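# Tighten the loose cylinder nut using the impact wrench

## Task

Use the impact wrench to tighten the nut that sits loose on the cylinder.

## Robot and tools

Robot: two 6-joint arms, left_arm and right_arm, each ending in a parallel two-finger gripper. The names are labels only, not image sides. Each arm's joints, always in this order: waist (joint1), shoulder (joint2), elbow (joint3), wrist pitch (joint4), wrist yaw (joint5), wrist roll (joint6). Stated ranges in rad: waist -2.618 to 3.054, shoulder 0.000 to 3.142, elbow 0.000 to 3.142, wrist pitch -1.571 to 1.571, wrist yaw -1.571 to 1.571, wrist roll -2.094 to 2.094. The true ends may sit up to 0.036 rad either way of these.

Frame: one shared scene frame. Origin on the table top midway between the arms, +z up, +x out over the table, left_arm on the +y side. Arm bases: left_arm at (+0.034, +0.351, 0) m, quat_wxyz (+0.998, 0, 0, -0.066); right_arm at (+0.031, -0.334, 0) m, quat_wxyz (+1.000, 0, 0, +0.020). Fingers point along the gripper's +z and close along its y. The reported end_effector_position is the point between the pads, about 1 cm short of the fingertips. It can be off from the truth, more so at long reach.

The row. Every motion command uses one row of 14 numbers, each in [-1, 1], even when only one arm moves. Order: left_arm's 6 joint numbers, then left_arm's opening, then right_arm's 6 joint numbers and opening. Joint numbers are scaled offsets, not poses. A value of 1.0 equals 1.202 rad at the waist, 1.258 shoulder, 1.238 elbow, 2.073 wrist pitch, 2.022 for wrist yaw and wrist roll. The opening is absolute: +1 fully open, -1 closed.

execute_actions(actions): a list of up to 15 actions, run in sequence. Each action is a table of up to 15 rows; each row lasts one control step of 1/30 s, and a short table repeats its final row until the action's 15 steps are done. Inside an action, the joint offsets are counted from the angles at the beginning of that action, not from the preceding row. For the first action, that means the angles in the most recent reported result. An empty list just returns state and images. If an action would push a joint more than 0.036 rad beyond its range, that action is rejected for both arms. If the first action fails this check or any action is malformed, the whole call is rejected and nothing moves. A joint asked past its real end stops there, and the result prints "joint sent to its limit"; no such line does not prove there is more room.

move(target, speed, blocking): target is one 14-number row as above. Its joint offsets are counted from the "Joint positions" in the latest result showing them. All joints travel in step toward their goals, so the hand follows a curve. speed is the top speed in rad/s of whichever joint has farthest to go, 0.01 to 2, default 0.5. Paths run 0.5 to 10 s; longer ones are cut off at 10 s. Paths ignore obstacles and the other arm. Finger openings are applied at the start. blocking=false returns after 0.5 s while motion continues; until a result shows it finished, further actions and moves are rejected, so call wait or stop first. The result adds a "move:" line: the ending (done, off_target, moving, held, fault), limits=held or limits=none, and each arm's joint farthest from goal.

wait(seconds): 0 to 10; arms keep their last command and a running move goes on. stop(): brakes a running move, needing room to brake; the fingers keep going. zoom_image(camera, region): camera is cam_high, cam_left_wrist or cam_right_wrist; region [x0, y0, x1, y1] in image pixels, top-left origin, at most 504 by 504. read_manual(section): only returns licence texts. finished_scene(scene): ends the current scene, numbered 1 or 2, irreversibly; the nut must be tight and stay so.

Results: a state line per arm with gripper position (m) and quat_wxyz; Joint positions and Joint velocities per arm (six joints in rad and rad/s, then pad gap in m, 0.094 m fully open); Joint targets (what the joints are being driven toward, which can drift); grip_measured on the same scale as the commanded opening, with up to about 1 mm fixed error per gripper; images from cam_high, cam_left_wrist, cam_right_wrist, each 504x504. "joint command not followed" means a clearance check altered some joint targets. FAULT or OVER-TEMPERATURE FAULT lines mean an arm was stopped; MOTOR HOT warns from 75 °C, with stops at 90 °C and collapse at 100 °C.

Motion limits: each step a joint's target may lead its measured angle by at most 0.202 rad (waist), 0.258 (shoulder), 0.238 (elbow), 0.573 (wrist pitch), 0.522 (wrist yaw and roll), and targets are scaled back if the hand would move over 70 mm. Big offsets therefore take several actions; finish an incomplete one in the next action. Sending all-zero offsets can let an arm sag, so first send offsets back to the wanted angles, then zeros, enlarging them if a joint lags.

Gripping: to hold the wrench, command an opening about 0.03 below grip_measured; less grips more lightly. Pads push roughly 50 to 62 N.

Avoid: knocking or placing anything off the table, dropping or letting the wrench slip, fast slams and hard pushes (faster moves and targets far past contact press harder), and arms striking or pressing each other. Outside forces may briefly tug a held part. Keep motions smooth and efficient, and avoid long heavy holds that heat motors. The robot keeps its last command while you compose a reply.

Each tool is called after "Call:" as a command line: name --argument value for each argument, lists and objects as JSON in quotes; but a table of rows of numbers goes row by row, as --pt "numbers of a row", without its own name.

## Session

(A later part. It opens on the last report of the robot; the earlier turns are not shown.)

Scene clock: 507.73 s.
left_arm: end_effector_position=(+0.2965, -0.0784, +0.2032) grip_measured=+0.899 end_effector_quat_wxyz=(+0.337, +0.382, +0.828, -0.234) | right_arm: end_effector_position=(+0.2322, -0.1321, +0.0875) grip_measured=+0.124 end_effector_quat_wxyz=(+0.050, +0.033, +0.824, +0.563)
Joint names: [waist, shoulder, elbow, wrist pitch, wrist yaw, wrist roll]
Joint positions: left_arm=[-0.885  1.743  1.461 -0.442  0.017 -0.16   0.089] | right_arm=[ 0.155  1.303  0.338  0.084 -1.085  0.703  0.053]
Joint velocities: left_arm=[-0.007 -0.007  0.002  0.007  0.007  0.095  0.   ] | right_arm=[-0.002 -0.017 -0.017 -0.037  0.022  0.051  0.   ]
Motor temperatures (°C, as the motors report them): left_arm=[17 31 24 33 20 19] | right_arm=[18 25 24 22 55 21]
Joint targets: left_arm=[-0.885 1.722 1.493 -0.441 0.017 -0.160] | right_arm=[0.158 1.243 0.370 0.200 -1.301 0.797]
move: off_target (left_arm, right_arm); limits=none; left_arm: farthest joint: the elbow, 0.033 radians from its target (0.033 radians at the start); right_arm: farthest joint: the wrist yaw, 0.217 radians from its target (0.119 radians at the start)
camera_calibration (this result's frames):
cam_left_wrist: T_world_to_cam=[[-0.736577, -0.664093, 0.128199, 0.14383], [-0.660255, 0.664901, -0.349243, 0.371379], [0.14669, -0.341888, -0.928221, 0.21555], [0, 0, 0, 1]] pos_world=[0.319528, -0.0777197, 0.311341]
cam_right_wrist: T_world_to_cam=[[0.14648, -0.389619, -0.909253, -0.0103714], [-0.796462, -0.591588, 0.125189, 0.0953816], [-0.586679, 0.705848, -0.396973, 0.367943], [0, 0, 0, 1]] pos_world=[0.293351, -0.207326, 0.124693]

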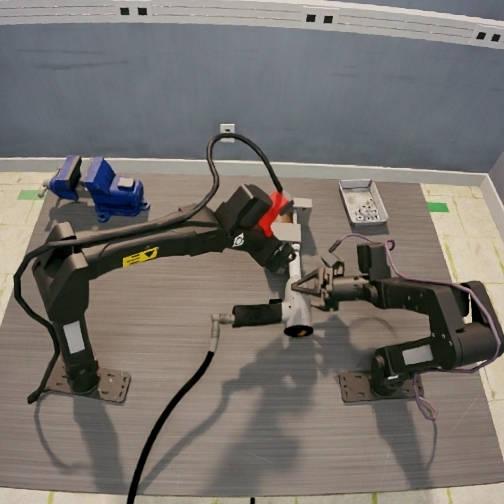

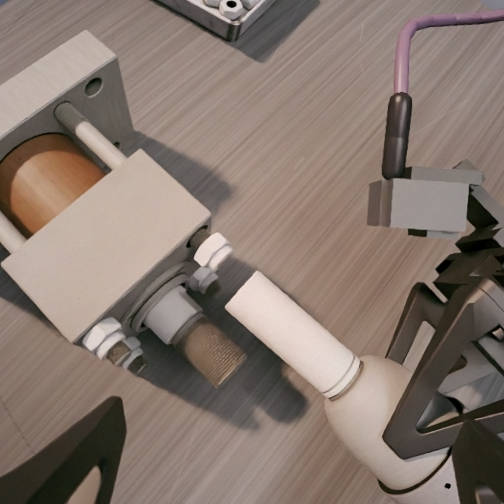

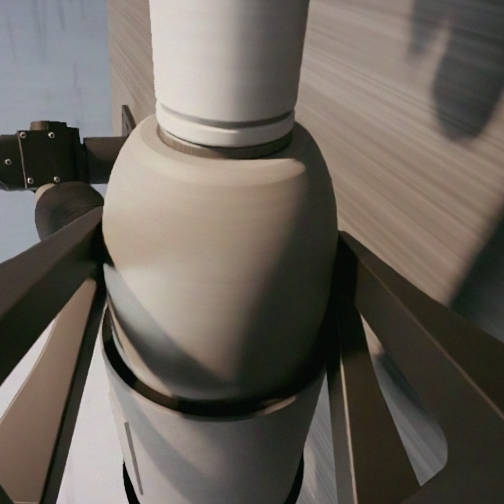

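Call:
execute_actions --actions '[[[0.03,0,-0.19,0.2,0,-0.2,0.9,-0.036,-0.048,0.026,0.056,-0.107,0.046,0.03]],[[0.03,0,-0.19,0.2,0,-0.2,0.9,0,-0.048,0.026,0.056,-0.107,0.046,0.03]],[[0.03,0,-0.19,0.2,0,-0.2,0.9,0,-0.048,0.026,0.056,-0.107,0.046,0.03]],[[0,0,-0.19,0.2,0,-0.13,0.9,0,-0.048,0.026,0.056,-0.107,0.046,0.03]],[[0,0.05,-0.15,0.14,0,0,0.9,0,-0.048,0.026,0.056,-0.107,0.046,0.03]]]'

Scene clock: 519.73 s.
left_arm: end_effector_position=(+0.2707, +0.0323, +0.0642) grip_measured=+0.899 end_effector_quat_wxyz=(+0.182, -0.249, +0.748, -0.588) | right_arm: end_effector_position=(+0.2370, -0.1370, +0.0890) grip_measured=+0.124 end_effector_quat_wxyz=(+0.058, +0.041, +0.821, +0.566)
Joint names: [waist, shoulder, elbow, wrist pitch, wrist yaw, wrist roll]
Joint positions: left_arm=[-0.789  1.877  0.291  1.341  0.026 -1.586  0.089] | right_arm=[ 0.127  1.303  0.336  0.093 -1.095  0.704  0.053]
Joint velocities: left_arm=[-0.007  0.007 -0.002 -0.007 -0.007  0.022 -0.   ] | right_arm=[ 0.002  0.007 -0.002 -0.007 -0.081  0.022 -0.001]
Motor temperatures (°C, as the motors report them): left_arm=[17 31 24 34 20 19] | right_arm=[17 26 24 25 53 22]
Joint targets: left_arm=[-0.789 1.881 0.282 1.365 0.026 -1.583] | right_arm=[0.127 1.243 0.368 0.208 -1.310 0.797]
camera_calibration (this result's frames):
cam_left_wrist: T_world_to_cam=[[0.239674, -0.201982, 0.94961, -0.115807], [-0.961643, -0.1838, 0.203617, 0.305653], [0.133412, -0.961988, -0.238287, 0.107526], [0, 0, 0, 1]] pos_world=[0.307339, 0.136227, 0.0733573]
cam_right_wrist: T_world_to_cam=[[0.142444, -0.384655, -0.912003, -0.00972007], [-0.809513, -0.575472, 0.11628, 0.102235], [-0.56956, 0.721715, -0.393356, 0.372612], [0, 0, 0, 1]] pos_world=[0.29637, -0.213826, 0.125817]

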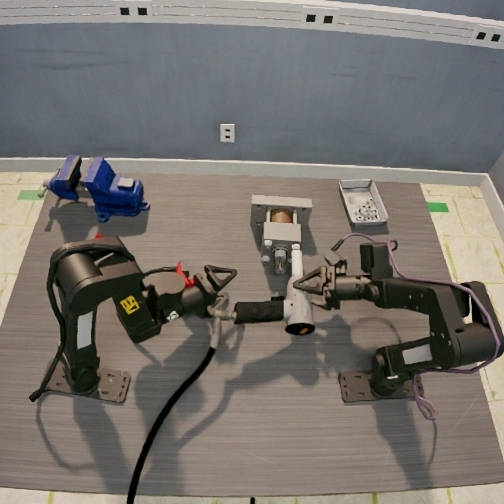

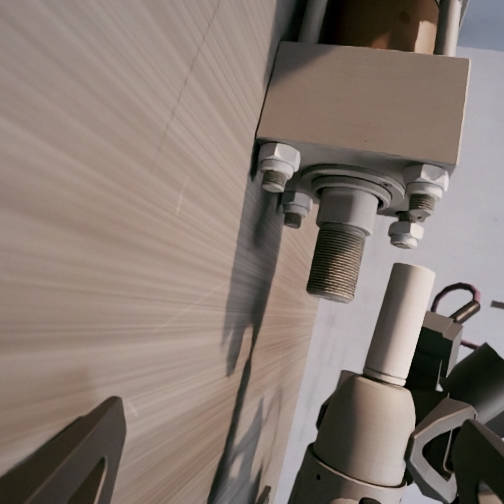

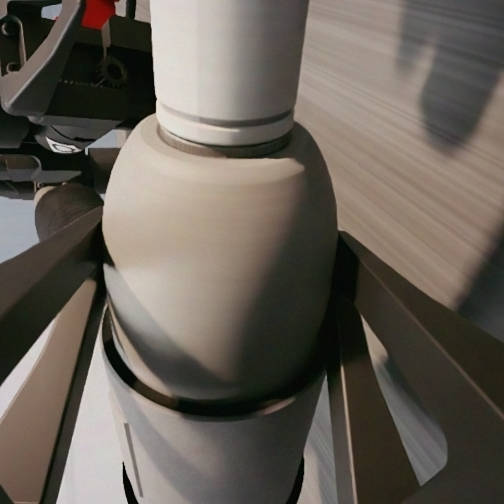

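Call:
execute_actions --actions '[[[0.03,0,0,0.01,0,0,0.9,0,-0.028,0.026,0.055,-0.106,0.084,0.03]]]'

Call:
wait --seconds 0.5

Call:
zoom_image --camera "cam_left_wrist" --region '[290,170,500,420]'

Scene clock: 524.37 s.
left_arm: end_effector_position=(+0.2794, +0.0385, +0.0655) grip_measured=+0.899 end_effector_quat_wxyz=(+0.189, -0.259, +0.743, -0.588) | right_arm: end_effector_position=(+0.2369, -0.1369, +0.0892) grip_measured=+0.124 end_effector_quat_wxyz=(+0.037, +0.070, +0.819, +0.569)
Joint names: [waist, shoulder, elbow, wrist pitch, wrist yaw, wrist roll]
Joint positions: left_arm=[-0.761  1.877  0.291  1.346  0.029 -1.588  0.089] | right_arm=[ 0.127  1.303  0.336  0.094 -1.096  0.775  0.053]
Joint velocities: left_arm=[-0.012 -0.027 -0.002 -0.022 -0.007 -0.022 -0.   ] | right_arm=[ 0.017 -0.012 -0.002 -0.037  0.022  0.051 -0.001]
Motor temperatures (°C, as the motors report them): left_arm=[17 30 24 34 20 19] | right_arm=[17 26 24 26 52 22]
Joint targets: left_arm=[-0.753 1.877 0.291 1.362 0.026 -1.586] | right_arm=[0.127 1.268 0.368 0.207 -1.309 0.873]
camera_calibration (this result's frames):
cam_left_wrist: T_world_to_cam=[[0.243268, -0.190493, 0.95107, -0.119398], [-0.956877, -0.20763, 0.203166, 0.314542], [0.158768, -0.95948, -0.232788, 0.105166], [0, 0, 0, 1]] pos_world=[0.313327, 0.143469, 0.0741323]
cam_right_wrist: T_world_to_cam=[[0.0727381, -0.377102, -0.923311, 0.00907304], [-0.814159, -0.557169, 0.163422, 0.101627], [-0.576067, 0.739835, -0.347549, 0.372545], [0, 0, 0, 1]] pos_world=[0.296692, -0.215577, 0.121247]

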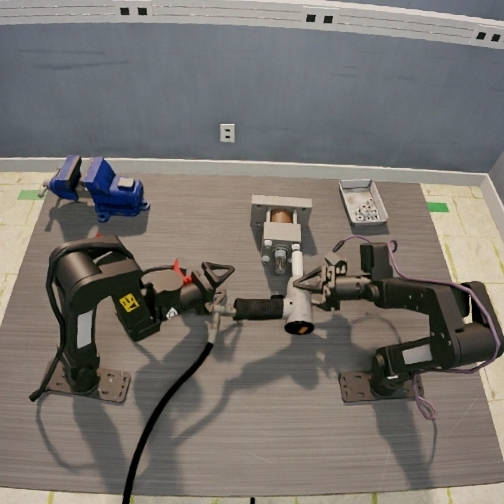

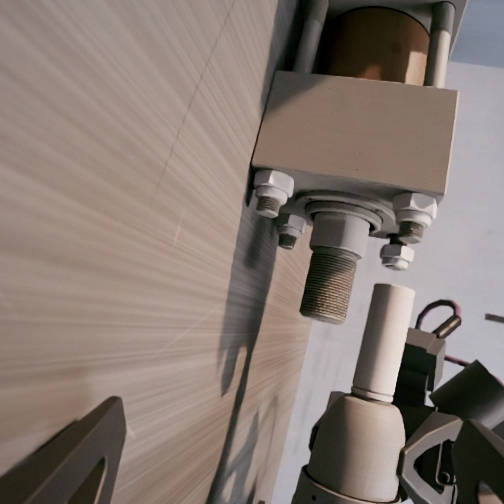

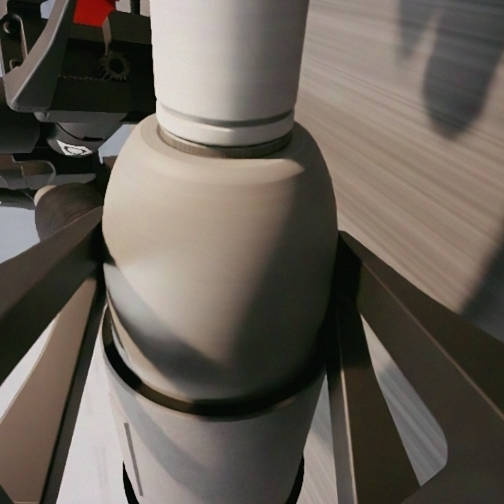

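Scene clock: 524.87 s.
left_arm: end_effector_position=(+0.2794, +0.0385, +0.0655) grip_measured=+0.899 end_effector_quat_wxyz=(+0.189, -0.259, +0.743, -0.588) | right_arm: end_effector_position=(+0.2369, -0.1369, +0.0892) grip_measured=+0.124 end_effector_quat_wxyz=(+0.037, +0.071, +0.819, +0.569)
Joint names: [waist, shoulder, elbow, wrist pitch, wrist yaw, wrist roll]
Joint positions: left_arm=[-0.761  1.877  0.291  1.346  0.029 -1.588  0.089] | right_arm=[ 0.127  1.303  0.336  0.094 -1.096  0.778  0.053]
Joint velocities: left_arm=[-0.007  0.022 -0.002  0.051  0.022  0.007  0.002] | right_arm=[-0.012 -0.002  0.017 -0.022  0.051 -0.007 -0.001]
Motor temperatures (°C, as the motors report them): left_arm=[17 30 24 34 20 19] | right_arm=[17 26 24 26 52 22]
Joint targets: left_arm=[-0.753 1.877 0.291 1.362 0.026 -1.586] | right_arm=[0.127 1.268 0.368 0.207 -1.309 0.874]
wait: 0.50 s; at rest by 0.17 s
camera_calibration (this result's frames):
cam_left_wrist: T_world_to_cam=[[0.243268, -0.190493, 0.95107, -0.119398], [-0.956877, -0.20763, 0.203166, 0.314542], [0.158768, -0.95948, -0.232788, 0.105166], [0, 0, 0, 1]] pos_world=[0.313327, 0.143469, 0.0741323]
cam_right_wrist: T_world_to_cam=[[0.0704785, -0.376862, -0.923584, 0.00966559], [-0.814258, -0.556569, 0.164968, 0.101595], [-0.576208, 0.740409, -0.346089, 0.372527], [0, 0, 0, 1]] pos_world=[0.296697, -0.215635, 0.121095]

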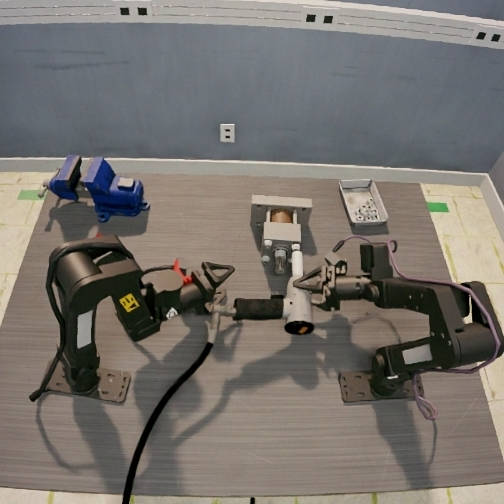

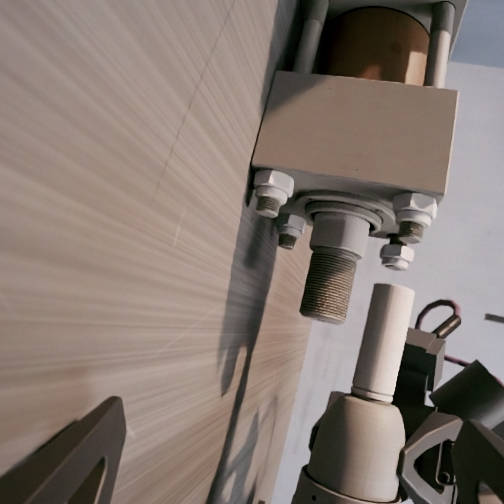

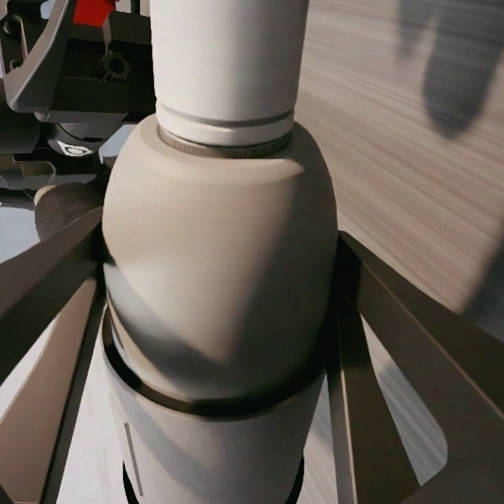

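Region (290, 170, 500, 420) of cam_left_wrist's 504x504 image, scaled by 2.016, with more detail than that image has; it fills the left 423 columns of this view, and the rest is white.

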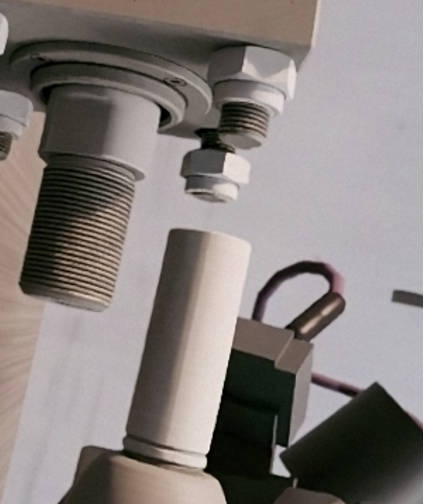

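Call:
execute_actions --actions '[[[0,0,0,0.01,0,0,0.9,0,0.0,0.04,0.063,-0.105,0.047,0.03],[0,0,0,0.01,0,0,0.9,0,0.0,0.04,0.063,-0.105,0.047,0.03],[0,0,0,0.01,0,0,0.9,0,0.0,0.04,0.063,-0.105,0.047,0.03],[0,0,0,0.01,0,0,0.9,0,0.0,0.04,0.063,-0.105,0.047,0.03],[0,0,0,0.01,0,0,0.9,0,0.025,0.054,0.071,-0.105,0.047,0.03]]]'

Call:
wait --seconds 0.5

Call:
zoom_image --camera "cam_left_wrist" --region '[290,170,500,420]'

Call:
zoom_image --camera "cam_high" --region '[240,210,340,310]'

Scene clock: 530.50 s.
left_arm: end_effector_position=(+0.2795, +0.0385, +0.0660) grip_measured=+0.899 end_effector_quat_wxyz=(+0.189, -0.259, +0.742, -0.589) | right_arm: end_effector_position=(+0.2386, -0.1366, +0.0802) grip_measured=+0.124 end_effector_quat_wxyz=(+0.027, +0.078, +0.820, +0.566)
Joint names: [waist, shoulder, elbow, wrist pitch, wrist yaw, wrist roll]
Joint positions: left_arm=[-0.761  1.877  0.291  1.348  0.029 -1.589  0.089] | right_arm=[ 0.127  1.358  0.336  0.124 -1.096  0.778  0.053]
Joint velocities: left_arm=[ 0.002 -0.007  0.007  0.037  0.007 -0.051 -0.001] | right_arm=[-0.002 -0.017  0.002  0.051  0.007  0.022 -0.001]
Motor temperatures (°C, as the motors report them): left_arm=[17 29 23 35 20 19] | right_arm=[17 25 24 27 52 22]
Joint targets: left_arm=[-0.761 1.877 0.291 1.367 0.029 -1.588] | right_arm=[0.127 1.334 0.403 0.241 -1.308 0.872]
camera_calibration (this result's frames):
cam_left_wrist: T_world_to_cam=[[0.243623, -0.187905, 0.951493, -0.120096], [-0.956726, -0.20753, 0.203979, 0.314398], [0.159135, -0.960012, -0.230333, 0.104934], [0, 0, 0, 1]] pos_world=[0.313352, 0.143419, 0.0743099]
cam_right_wrist: T_world_to_cam=[[0.0474937, -0.380561, -0.923535, 0.00632755], [-0.810045, -0.555647, 0.187308, 0.101949], [-0.584442, 0.739209, -0.334661, 0.371064], [0, 0, 0, 1]] pos_world=[0.299148, -0.215238, 0.110929]

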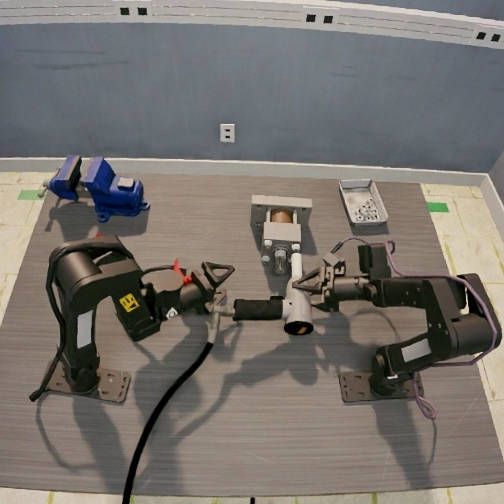

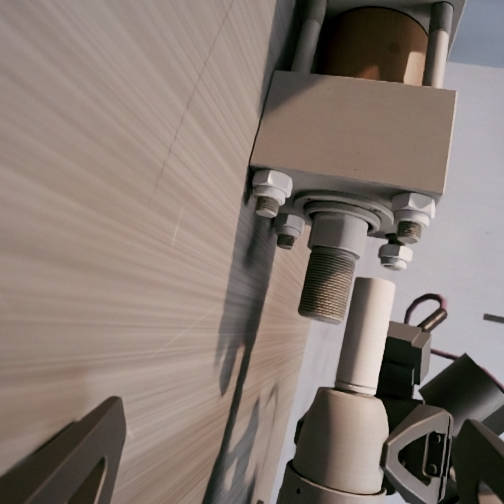

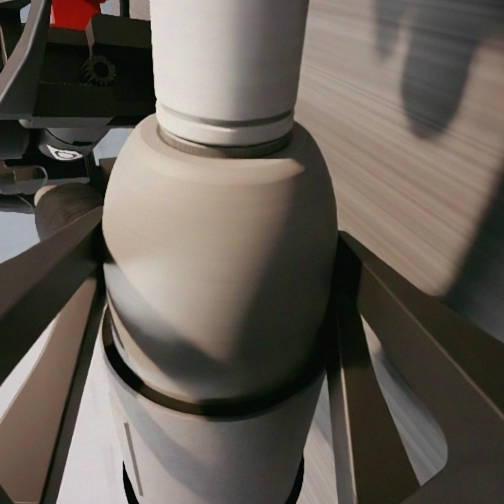

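Scene clock: 531.00 s.
left_arm: end_effector_position=(+0.2795, +0.0385, +0.0660) grip_measured=+0.899 end_effector_quat_wxyz=(+0.189, -0.259, +0.742, -0.589) | right_arm: end_effector_position=(+0.2389, -0.1366, +0.0804) grip_measured=+0.124 end_effector_quat_wxyz=(+0.028, +0.077, +0.820, +0.566)
Joint names: [waist, shoulder, elbow, wrist pitch, wrist yaw, wrist roll]
Joint positions: left_arm=[-0.761  1.877  0.291  1.348  0.029 -1.589  0.089] | right_arm=[ 0.127  1.358  0.336  0.127 -1.096  0.778  0.053]
Joint velocities: left_arm=[-0.002  0.002 -0.002  0.007 -0.066 -0.037 -0.001] | right_arm=[ 0.002 -0.002  0.002 -0.037  0.007  0.007  0.001]
Motor temperatures (°C, as the motors report them): left_arm=[17 29 23 35 20 19] | right_arm=[17 25 24 27 52 22]
Joint targets: left_arm=[-0.761 1.877 0.291 1.367 0.029 -1.588] | right_arm=[0.127 1.334 0.403 0.241 -1.308 0.872]
wait: 0.50 s; at rest by 0.20 s
camera_calibration (this result's frames):
cam_left_wrist: T_world_to_cam=[[0.243623, -0.187905, 0.951493, -0.120096], [-0.956726, -0.20753, 0.203979, 0.314398], [0.159135, -0.960012, -0.230333, 0.104934], [0, 0, 0, 1]] pos_world=[0.313352, 0.143419, 0.0743099]
cam_right_wrist: T_world_to_cam=[[0.0495777, -0.380207, -0.923572, 0.00608574], [-0.810465, -0.555718, 0.185266, 0.102406], [-0.583685, 0.739337, -0.335695, 0.37118], [0, 0, 0, 1]] pos_world=[0.299347, -0.215205, 0.111252]

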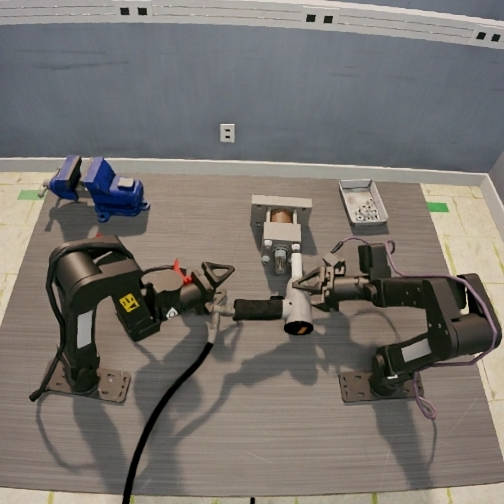

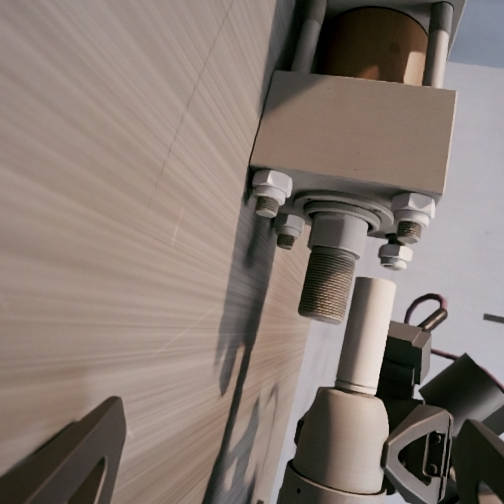

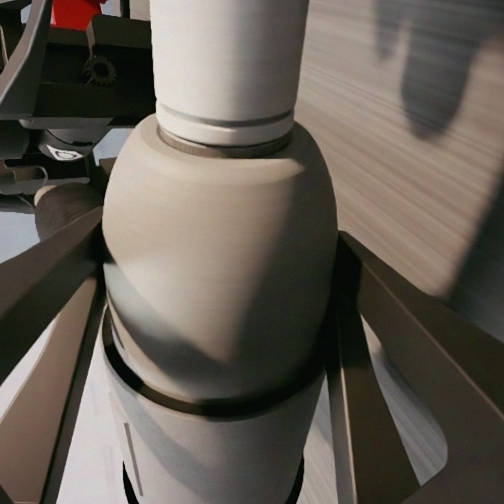

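Region (290, 170, 500, 420) of cam_left_wrist's 504x504 image, scaled by 2.016, with more detail than that image has; it fills the left 423 columns of this view, and the rest is white.

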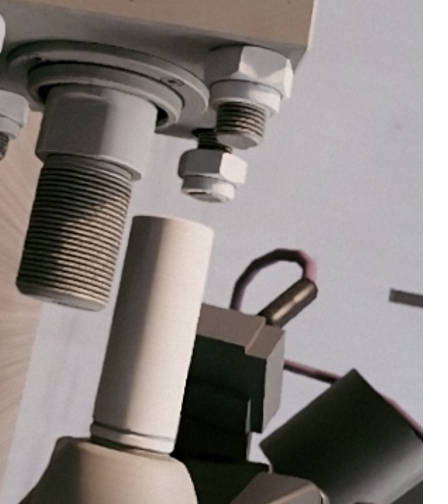

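Region (240, 210, 340, 310) of cam_high's 504x504 image, scaled by 5.040, with more detail than that image has.

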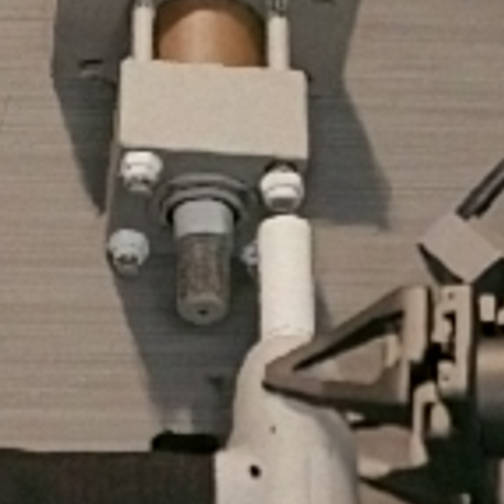

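Call:
execute_actions --actions '[[[0,0,0,0.01,0,0,0.9,0,-0.03,0.068,0.055,-0.105,0.047,0.03]]]'

Call:
zoom_image --camera "cam_left_wrist" --region '[290,170,500,420]'

Call:
zoom_image --camera "cam_high" --region '[240,210,340,310]'

Scene clock: 533.90 s.
left_arm: end_effector_position=(+0.2796, +0.0383, +0.0665) grip_measured=+0.899 end_effector_quat_wxyz=(+0.189, -0.260, +0.741, -0.590) | right_arm: end_effector_position=(+0.2438, -0.1357, +0.0851) grip_measured=+0.124 end_effector_quat_wxyz=(+0.035, +0.072, +0.819, +0.568)
Joint names: [waist, shoulder, elbow, wrist pitch, wrist yaw, wrist roll]
Joint positions: left_arm=[-0.761  1.877  0.291  1.351  0.029 -1.591  0.089] | right_arm=[ 0.127  1.358  0.352  0.13  -1.096  0.779  0.053]
Joint velocities: left_arm=[ 0.017  0.012 -0.002  0.081 -0.007 -0.037 -0.   ] | right_arm=[-0.002 -0.027 -0.002  0.066  0.022 -0.007  0.   ]
Motor temperatures (°C, as the motors report them): left_arm=[17 29 23 35 20 19] | right_arm=[17 25 24 27 52 22]
Joint targets: left_arm=[-0.761 1.877 0.291 1.369 0.029 -1.589] | right_arm=[0.127 1.320 0.420 0.240 -1.308 0.873]
camera_calibration (this result's frames):
cam_left_wrist: T_world_to_cam=[[0.243452, -0.185269, 0.952054, -0.120753], [-0.956703, -0.207325, 0.204295, 0.314309], [0.159535, -0.960568, -0.227721, 0.104684], [0, 0, 0, 1]] pos_world=[0.313396, 0.143348, 0.0745901]
cam_right_wrist: T_world_to_cam=[[0.0666161, -0.376931, -0.923843, 0.00682386], [-0.81366, -0.556431, 0.168354, 0.1081], [-0.577512, 0.740478, -0.343761, 0.37431], [0, 0, 0, 1]] pos_world=[0.30367, -0.214446, 0.116778]

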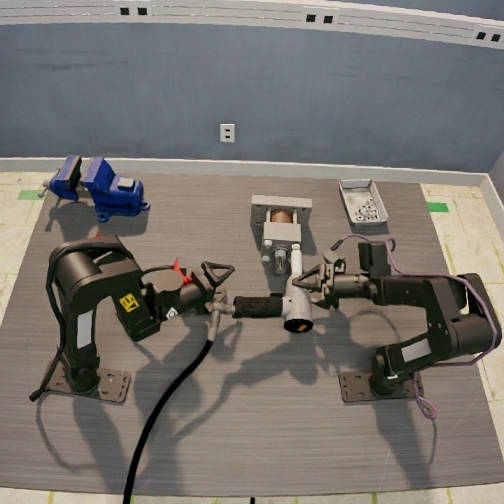

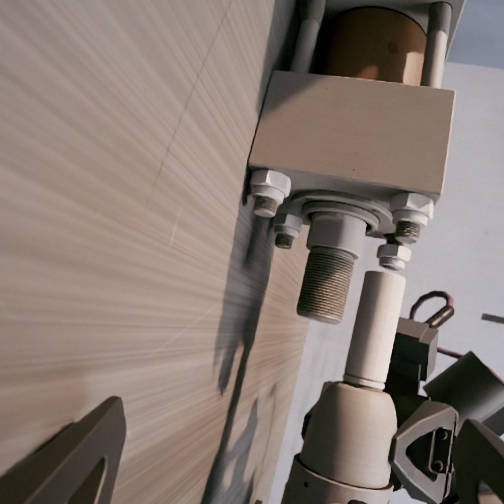

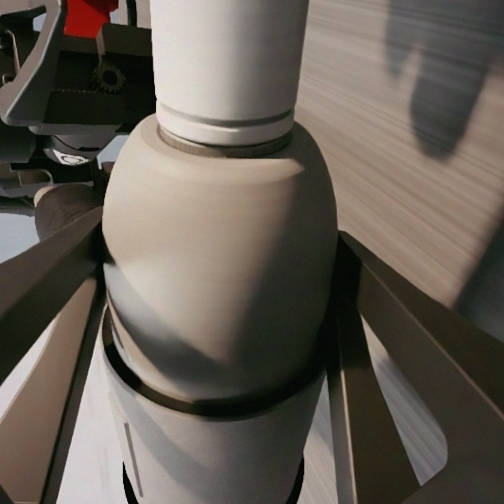

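Region (290, 170, 500, 420) of cam_left_wrist's 504x504 image, scaled by 2.016, with more detail than that image has; it fills the left 423 columns of this view, and the rest is white.

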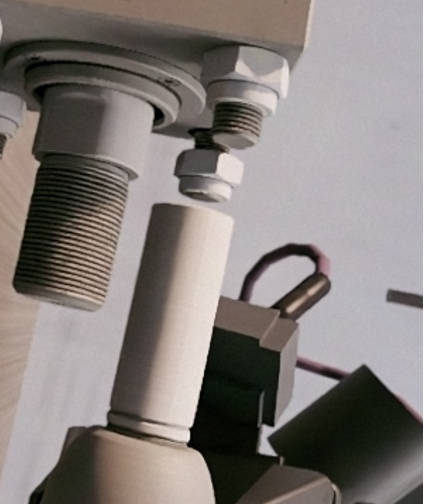

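Region (240, 210, 340, 310) of cam_high's 504x504 image, scaled by 5.040, with more detail than that image has.

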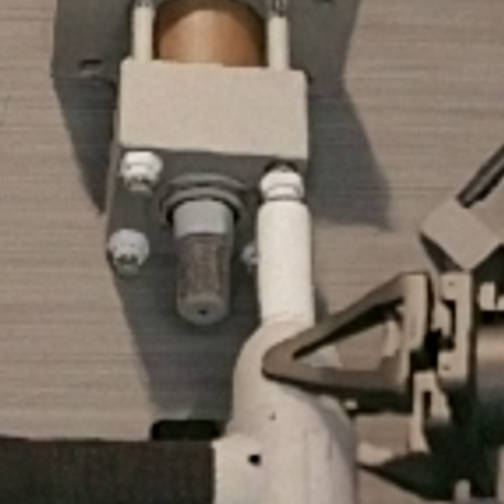

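Call:
execute_actions --actions '[[[0,0,0,0,0,0,0.9,-0.008,-0.019,0.061,0.054,-0.105,0.047,0.03],[0,0,0,0,0,0,0.9,-0.008,-0.019,0.061,0.054,-0.105,0.047,0.03],[0,0,0,0,0,0,0.9,-0.008,-0.019,0.061,0.054,-0.105,0.047,0.03],[0,0,0,0,0,0,0.9,-0.008,-0.019,0.061,0.054,-0.105,0.047,0.03],[0,0,0,0,0,0,0.9,-0.008,-0.019,0.064,0.055,-0.105,0.047,0.03],[0,0,0,0,0,0,0.9,-0.008,-0.014,0.064,0.055,-0.105,0.047,0.03],[0,0,0,0,0,0,0.9,-0.008,-0.014,0.067,0.056,-0.105,0.047,0.03],[0,0,0,0,0,0,0.9,-0.008,-0.009,0.067,0.057,-0.105,0.047,0.03],[0,0,0,0,0,0,0.9,-0.008,-0.009,0.07,0.058,-0.105,0.047,0.03],[0,0,0,0,0,0,0.9,-0.008,-0.004,0.07,0.058,-0.105,0.047,0.03],[0,0,0,0,0,0,0.9,-0.008,-0.004,0.073,0.059,-0.105,0.047,0.03],[0,0,0,0,0,0,0.9,-0.008,0.001,0.073,0.06,-0.105,0.047,0.03],[0,0,0,0,0,0,0.9,-0.008,0.001,0.076,0.06,-0.105,0.047,0.03],[0,0,0,0,0,0,0.9,-0.008,0.006,0.076,0.06,-0.105,0.047,0.03]]]'

Call:
wait --seconds 0.5

Call:
zoom_image --camera "cam_left_wrist" --region '[290,170,500,420]'

Call:
zoom_image --camera "cam_high" --region '[240,210,340,310]'

Scene clock: 542.27 s.
left_arm: end_effector_position=(+0.2796, +0.0383, +0.0665) grip_measured=+0.899 end_effector_quat_wxyz=(+0.188, -0.260, +0.741, -0.590) | right_arm: end_effector_position=(+0.2500, -0.1344, +0.0868) grip_measured=+0.124 end_effector_quat_wxyz=(+0.036, +0.070, +0.818, +0.570)
Joint names: [waist, shoulder, elbow, wrist pitch, wrist yaw, wrist roll]
Joint positions: left_arm=[-0.761  1.877  0.291  1.351  0.029 -1.593  0.089] | right_arm=[ 0.127  1.384  0.375  0.137 -1.099  0.779  0.053]
Joint velocities: left_arm=[ 0.022 -0.002 -0.007  0.066 -0.007  0.051 -0.001] | right_arm=[-0.002  0.081  0.032 -0.051 -0.007  0.007 -0.   ]
Motor temperatures (°C, as the motors report them): left_arm=[17 29 23 36 20 19] | right_arm=[17 25 25 28 52 22]
Joint targets: left_arm=[-0.761 1.877 0.291 1.350 0.029 -1.591] | right_arm=[0.118 1.366 0.446 0.254 -1.308 0.874]
camera_calibration (this result's frames):
cam_left_wrist: T_world_to_cam=[[0.244942, -0.184095, 0.951899, -0.121204], [-0.956307, -0.207521, 0.205942, 0.314096], [0.159626, -0.960752, -0.226882, 0.10461], [0, 0, 0, 1]] pos_world=[0.313362, 0.143372, 0.0744226]
cam_right_wrist: T_world_to_cam=[[0.0707833, -0.373914, -0.924758, 0.00788993], [-0.813267, -0.558434, 0.163546, 0.113672], [-0.577569, 0.740499, -0.34362, 0.377519], [0, 0, 0, 1]] pos_world=[0.309931, -0.213124, 0.118429]

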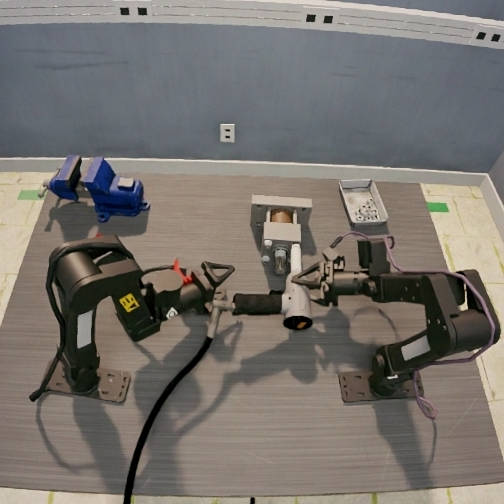

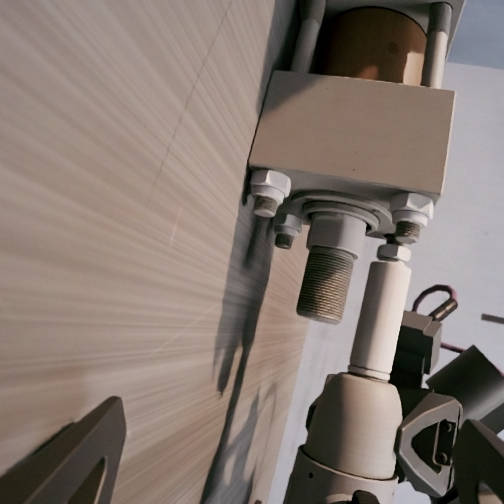

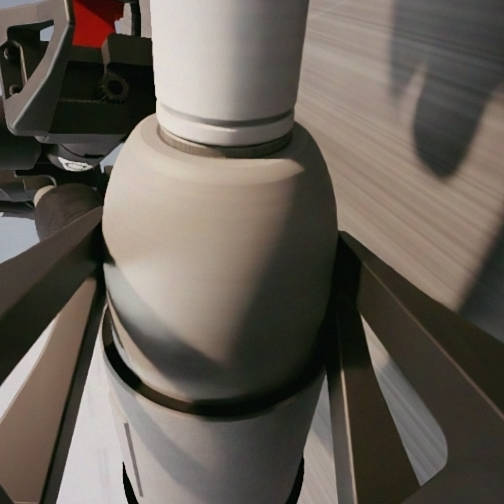

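Scene clock: 542.77 s.
left_arm: end_effector_position=(+0.2796, +0.0383, +0.0665) grip_measured=+0.899 end_effector_quat_wxyz=(+0.188, -0.260, +0.741, -0.590) | right_arm: end_effector_position=(+0.2500, -0.1343, +0.0861) grip_measured=+0.124 end_effector_quat_wxyz=(+0.034, +0.071, +0.818, +0.570)
Joint names: [waist, shoulder, elbow, wrist pitch, wrist yaw, wrist roll]
Joint positions: left_arm=[-0.761  1.877  0.291  1.351  0.029 -1.593  0.089] | right_arm=[ 0.127  1.388  0.375  0.138 -1.1    0.779  0.053]
Joint velocities: left_arm=[ 0.007 -0.027 -0.007 -0.007 -0.007 -0.081 -0.001] | right_arm=[-0.002 -0.002  0.012 -0.007 -0.022 -0.037  0.   ]
Motor temperatures (°C, as the motors report them): left_arm=[17 29 23 36 20 19] | right_arm=[17 25 25 28 52 22]
Joint targets: left_arm=[-0.761 1.877 0.291 1.350 0.029 -1.591] | right_arm=[0.118 1.366 0.446 0.254 -1.308 0.874]
wait: 0.50 s; at rest by 0.23 s
camera_calibration (this result's frames):
cam_left_wrist: T_world_to_cam=[[0.244942, -0.184095, 0.951899, -0.121204], [-0.956307, -0.207521, 0.205942, 0.314096], [0.159626, -0.960752, -0.226882, 0.10461], [0, 0, 0, 1]] pos_world=[0.313362, 0.143372, 0.0744226]
cam_right_wrist: T_world_to_cam=[[0.0677164, -0.373781, -0.925042, 0.00803794], [-0.812497, -0.558744, 0.166293, 0.113365], [-0.579019, 0.740333, -0.341532, 0.377382], [0, 0, 0, 1]] pos_world=[0.310076, -0.213042, 0.117472]

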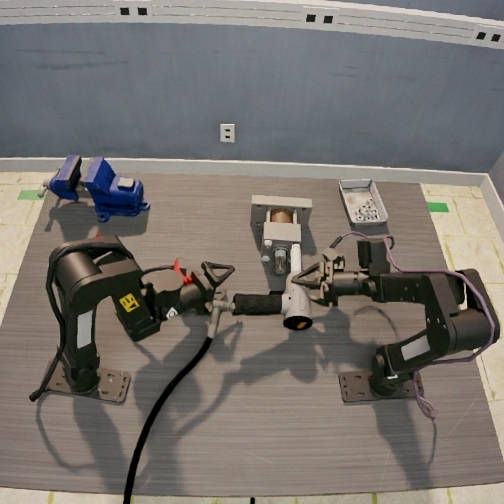

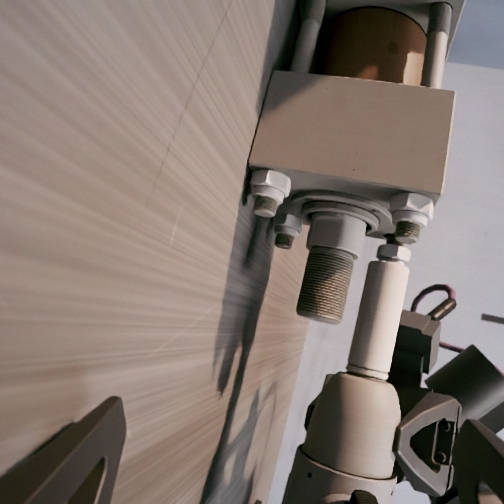

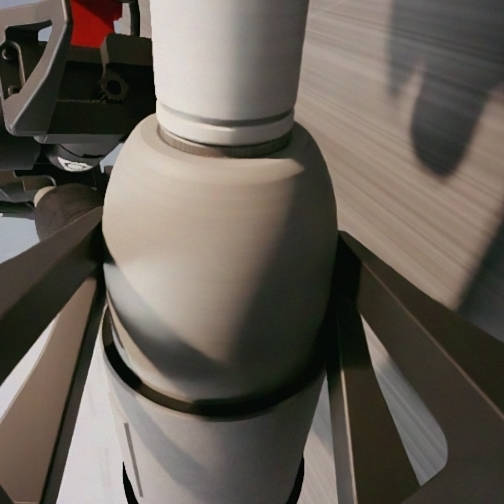

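Region (290, 170, 500, 420) of cam_left_wrist's 504x504 image, scaled by 2.016, with more detail than that image has; it fills the left 423 columns of this view, and the rest is white.

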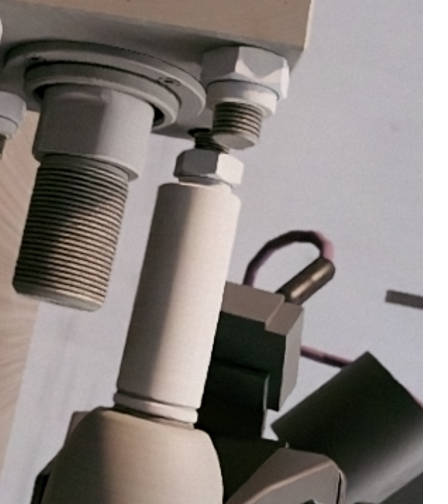

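Region (240, 210, 340, 310) of cam_high's 504x504 image, scaled by 5.040, with more detail than that image has.

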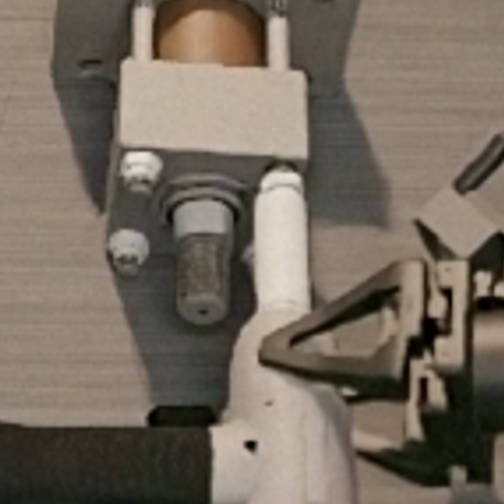

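Call:
execute_actions --actions '[[[0,0,0,0,0,0,0.9,-0.018,-0.018,0.063,0.056,-0.103,0.047,0.03],[0,0,0,0,0,0,0.9,-0.018,-0.018,0.063,0.056,-0.103,0.047,0.03],[0,0,0,0,0,0,0.9,-0.018,-0.018,0.063,0.056,-0.103,0.047,0.03],[0,0,0,0,0,0,0.9,-0.018,-0.018,0.063,0.056,-0.103,0.047,0.03],[0,0,0,0,0,0,0.9,-0.018,-0.018,0.063,0.056,-0.103,0.047,0.03],[0,0,0,0,0,0,0.9,-0.018,-0.018,0.066,0.057,-0.103,0.047,0.03],[0,0,0,0,0,0,0.9,-0.018,-0.013,0.066,0.057,-0.103,0.047,0.03],[0,0,0,0,0,0,0.9,-0.019,-0.013,0.07,0.058,-0.103,0.047,0.03],[0,0,0,0,0,0,0.9,-0.019,-0.008,0.07,0.059,-0.103,0.047,0.03],[0,0,0,0,0,0,0.9,-0.02,-0.008,0.073,0.06,-0.103,0.047,0.03],[0,0,0,0,0,0,0.9,-0.02,-0.003,0.073,0.06,-0.103,0.047,0.03],[0,0,0,0,0,0,0.9,-0.021,-0.003,0.077,0.061,-0.103,0.047,0.03],[0,0,0,0,0,0,0.9,-0.021,0.002,0.077,0.062,-0.103,0.047,0.03]]]'

Call:
wait --seconds 0.5

Call:
zoom_image --camera "cam_left_wrist" --region '[290,170,500,420]'

Call:
zoom_image --camera "cam_high" --region '[240,210,340,310]'

Scene clock: 549.40 s.
left_arm: end_effector_position=(+0.2796, +0.0383, +0.0665) grip_measured=+0.899 end_effector_quat_wxyz=(+0.188, -0.261, +0.740, -0.590) | right_arm: end_effector_position=(+0.2553, -0.1342, +0.0870) grip_measured=+0.124 end_effector_quat_wxyz=(+0.033, +0.073, +0.816, +0.572)
Joint names: [waist, shoulder, elbow, wrist pitch, wrist yaw, wrist roll]
Joint positions: left_arm=[-0.761  1.877  0.291  1.351  0.029 -1.595  0.089] | right_arm=[ 0.122  1.412  0.394  0.141 -1.107  0.782  0.053]
Joint velocities: left_arm=[ 0.002  0.002 -0.007  0.022 -0.007 -0.007 -0.   ] | right_arm=[-0.012  0.027  0.017 -0.007 -0.007 -0.037 -0.001]
Motor temperatures (°C, as the motors report them): left_arm=[17 28 22 36 20 19] | right_arm=[17 25 26 28 51 22]
Joint targets: left_arm=[-0.761 1.877 0.291 1.351 0.029 -1.593] | right_arm=[0.102 1.391 0.470 0.267 -1.308 0.874]
camera_calibration (this result's frames):
cam_left_wrist: T_world_to_cam=[[0.246432, -0.182921, 0.951741, -0.121655], [-0.955909, -0.207714, 0.207589, 0.313882], [0.159718, -0.960934, -0.226044, 0.104535], [0, 0, 0, 1]] pos_world=[0.313326, 0.143396, 0.0742551]
cam_right_wrist: T_world_to_cam=[[0.062669, -0.368955, -0.927332, 0.0107411], [-0.812517, -0.558424, 0.167269, 0.117585], [-0.579559, 0.742991, -0.334778, 0.380543], [0, 0, 0, 1]] pos_world=[0.315414, -0.213115, 0.11769]

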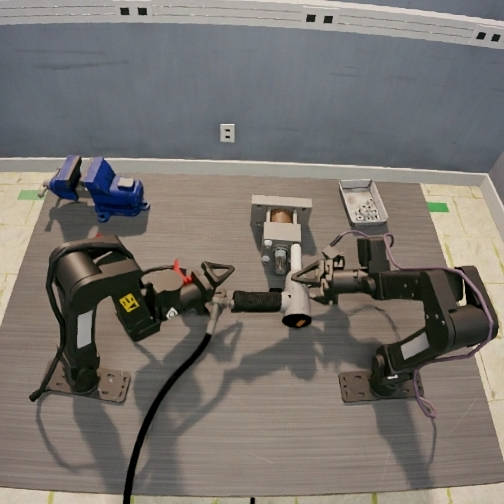

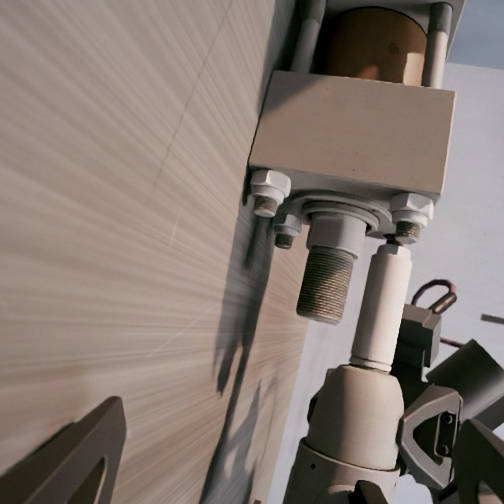

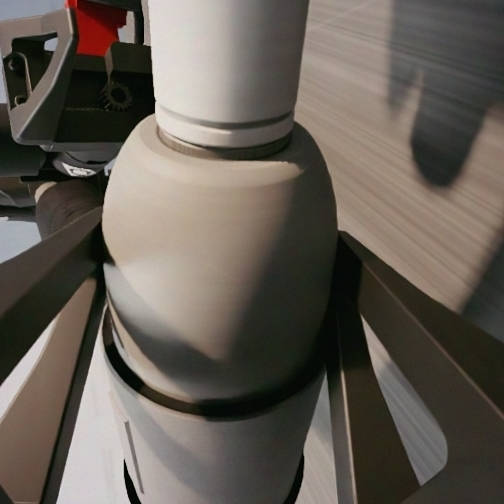

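Scene clock: 549.90 s.
left_arm: end_effector_position=(+0.2796, +0.0383, +0.0665) grip_measured=+0.899 end_effector_quat_wxyz=(+0.188, -0.261, +0.740, -0.590) | right_arm: end_effector_position=(+0.2554, -0.1341, +0.0872) grip_measured=+0.124 end_effector_quat_wxyz=(+0.033, +0.073, +0.816, +0.572)
Joint names: [waist, shoulder, elbow, wrist pitch, wrist yaw, wrist roll]
Joint positions: left_arm=[-0.761  1.877  0.291  1.351  0.029 -1.595  0.089] | right_arm=[ 0.122  1.412  0.394  0.142 -1.108  0.782  0.053]
Joint velocities: left_arm=[ 0.002 -0.012 -0.002  0.007 -0.066  0.051 -0.   ] | right_arm=[ 0.007 -0.012  0.002 -0.095  0.007  0.022  0.001]
Motor temperatures (°C, as the motors report them): left_arm=[17 28 22 36 20 19] | right_arm=[17 25 26 29 51 22]
Joint targets: left_arm=[-0.761 1.877 0.291 1.351 0.029 -1.593] | right_arm=[0.102 1.391 0.470 0.267 -1.308 0.874]
wait: 0.50 s; at rest by 0.17 s
camera_calibration (this result's frames):
cam_left_wrist: T_world_to_cam=[[0.246432, -0.182921, 0.951741, -0.121655], [-0.955909, -0.207714, 0.207589, 0.313882], [0.159718, -0.960934, -0.226044, 0.104535], [0, 0, 0, 1]] pos_world=[0.313326, 0.143396, 0.0742551]
cam_right_wrist: T_world_to_cam=[[0.0631554, -0.368046, -0.92766, 0.01098], [-0.812147, -0.559174, 0.166559, 0.117482], [-0.580025, 0.742877, -0.334223, 0.3806], [0, 0, 0, 1]] pos_world=[0.315476, -0.213005, 0.117823]

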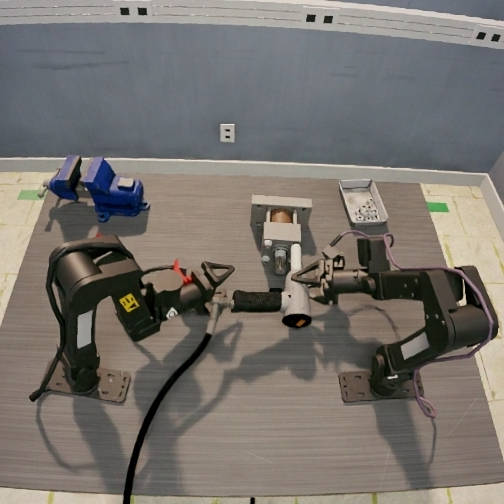

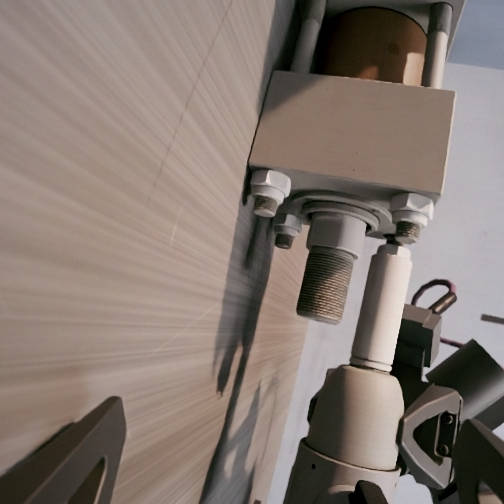

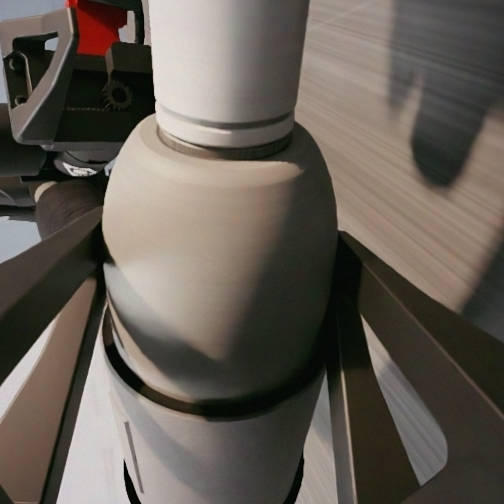

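Region (290, 170, 500, 420) of cam_left_wrist's 504x504 image, scaled by 2.016, with more detail than that image has; it fills the left 423 columns of this view, and the rest is white.

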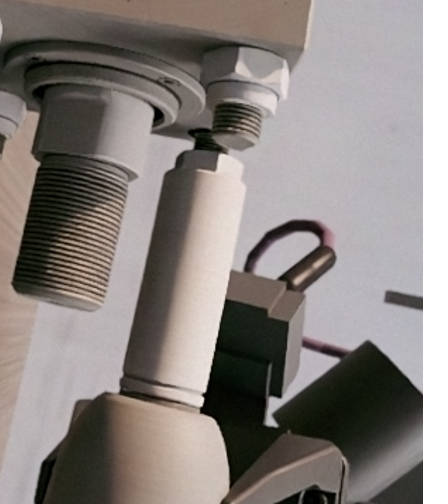

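Region (240, 210, 340, 310) of cam_high's 504x504 image, scaled by 5.040, with more detail than that image has.

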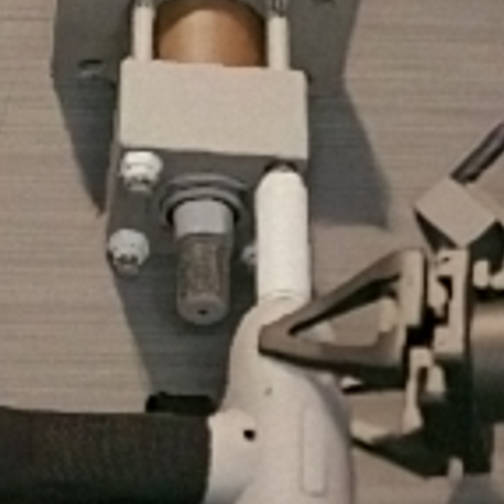

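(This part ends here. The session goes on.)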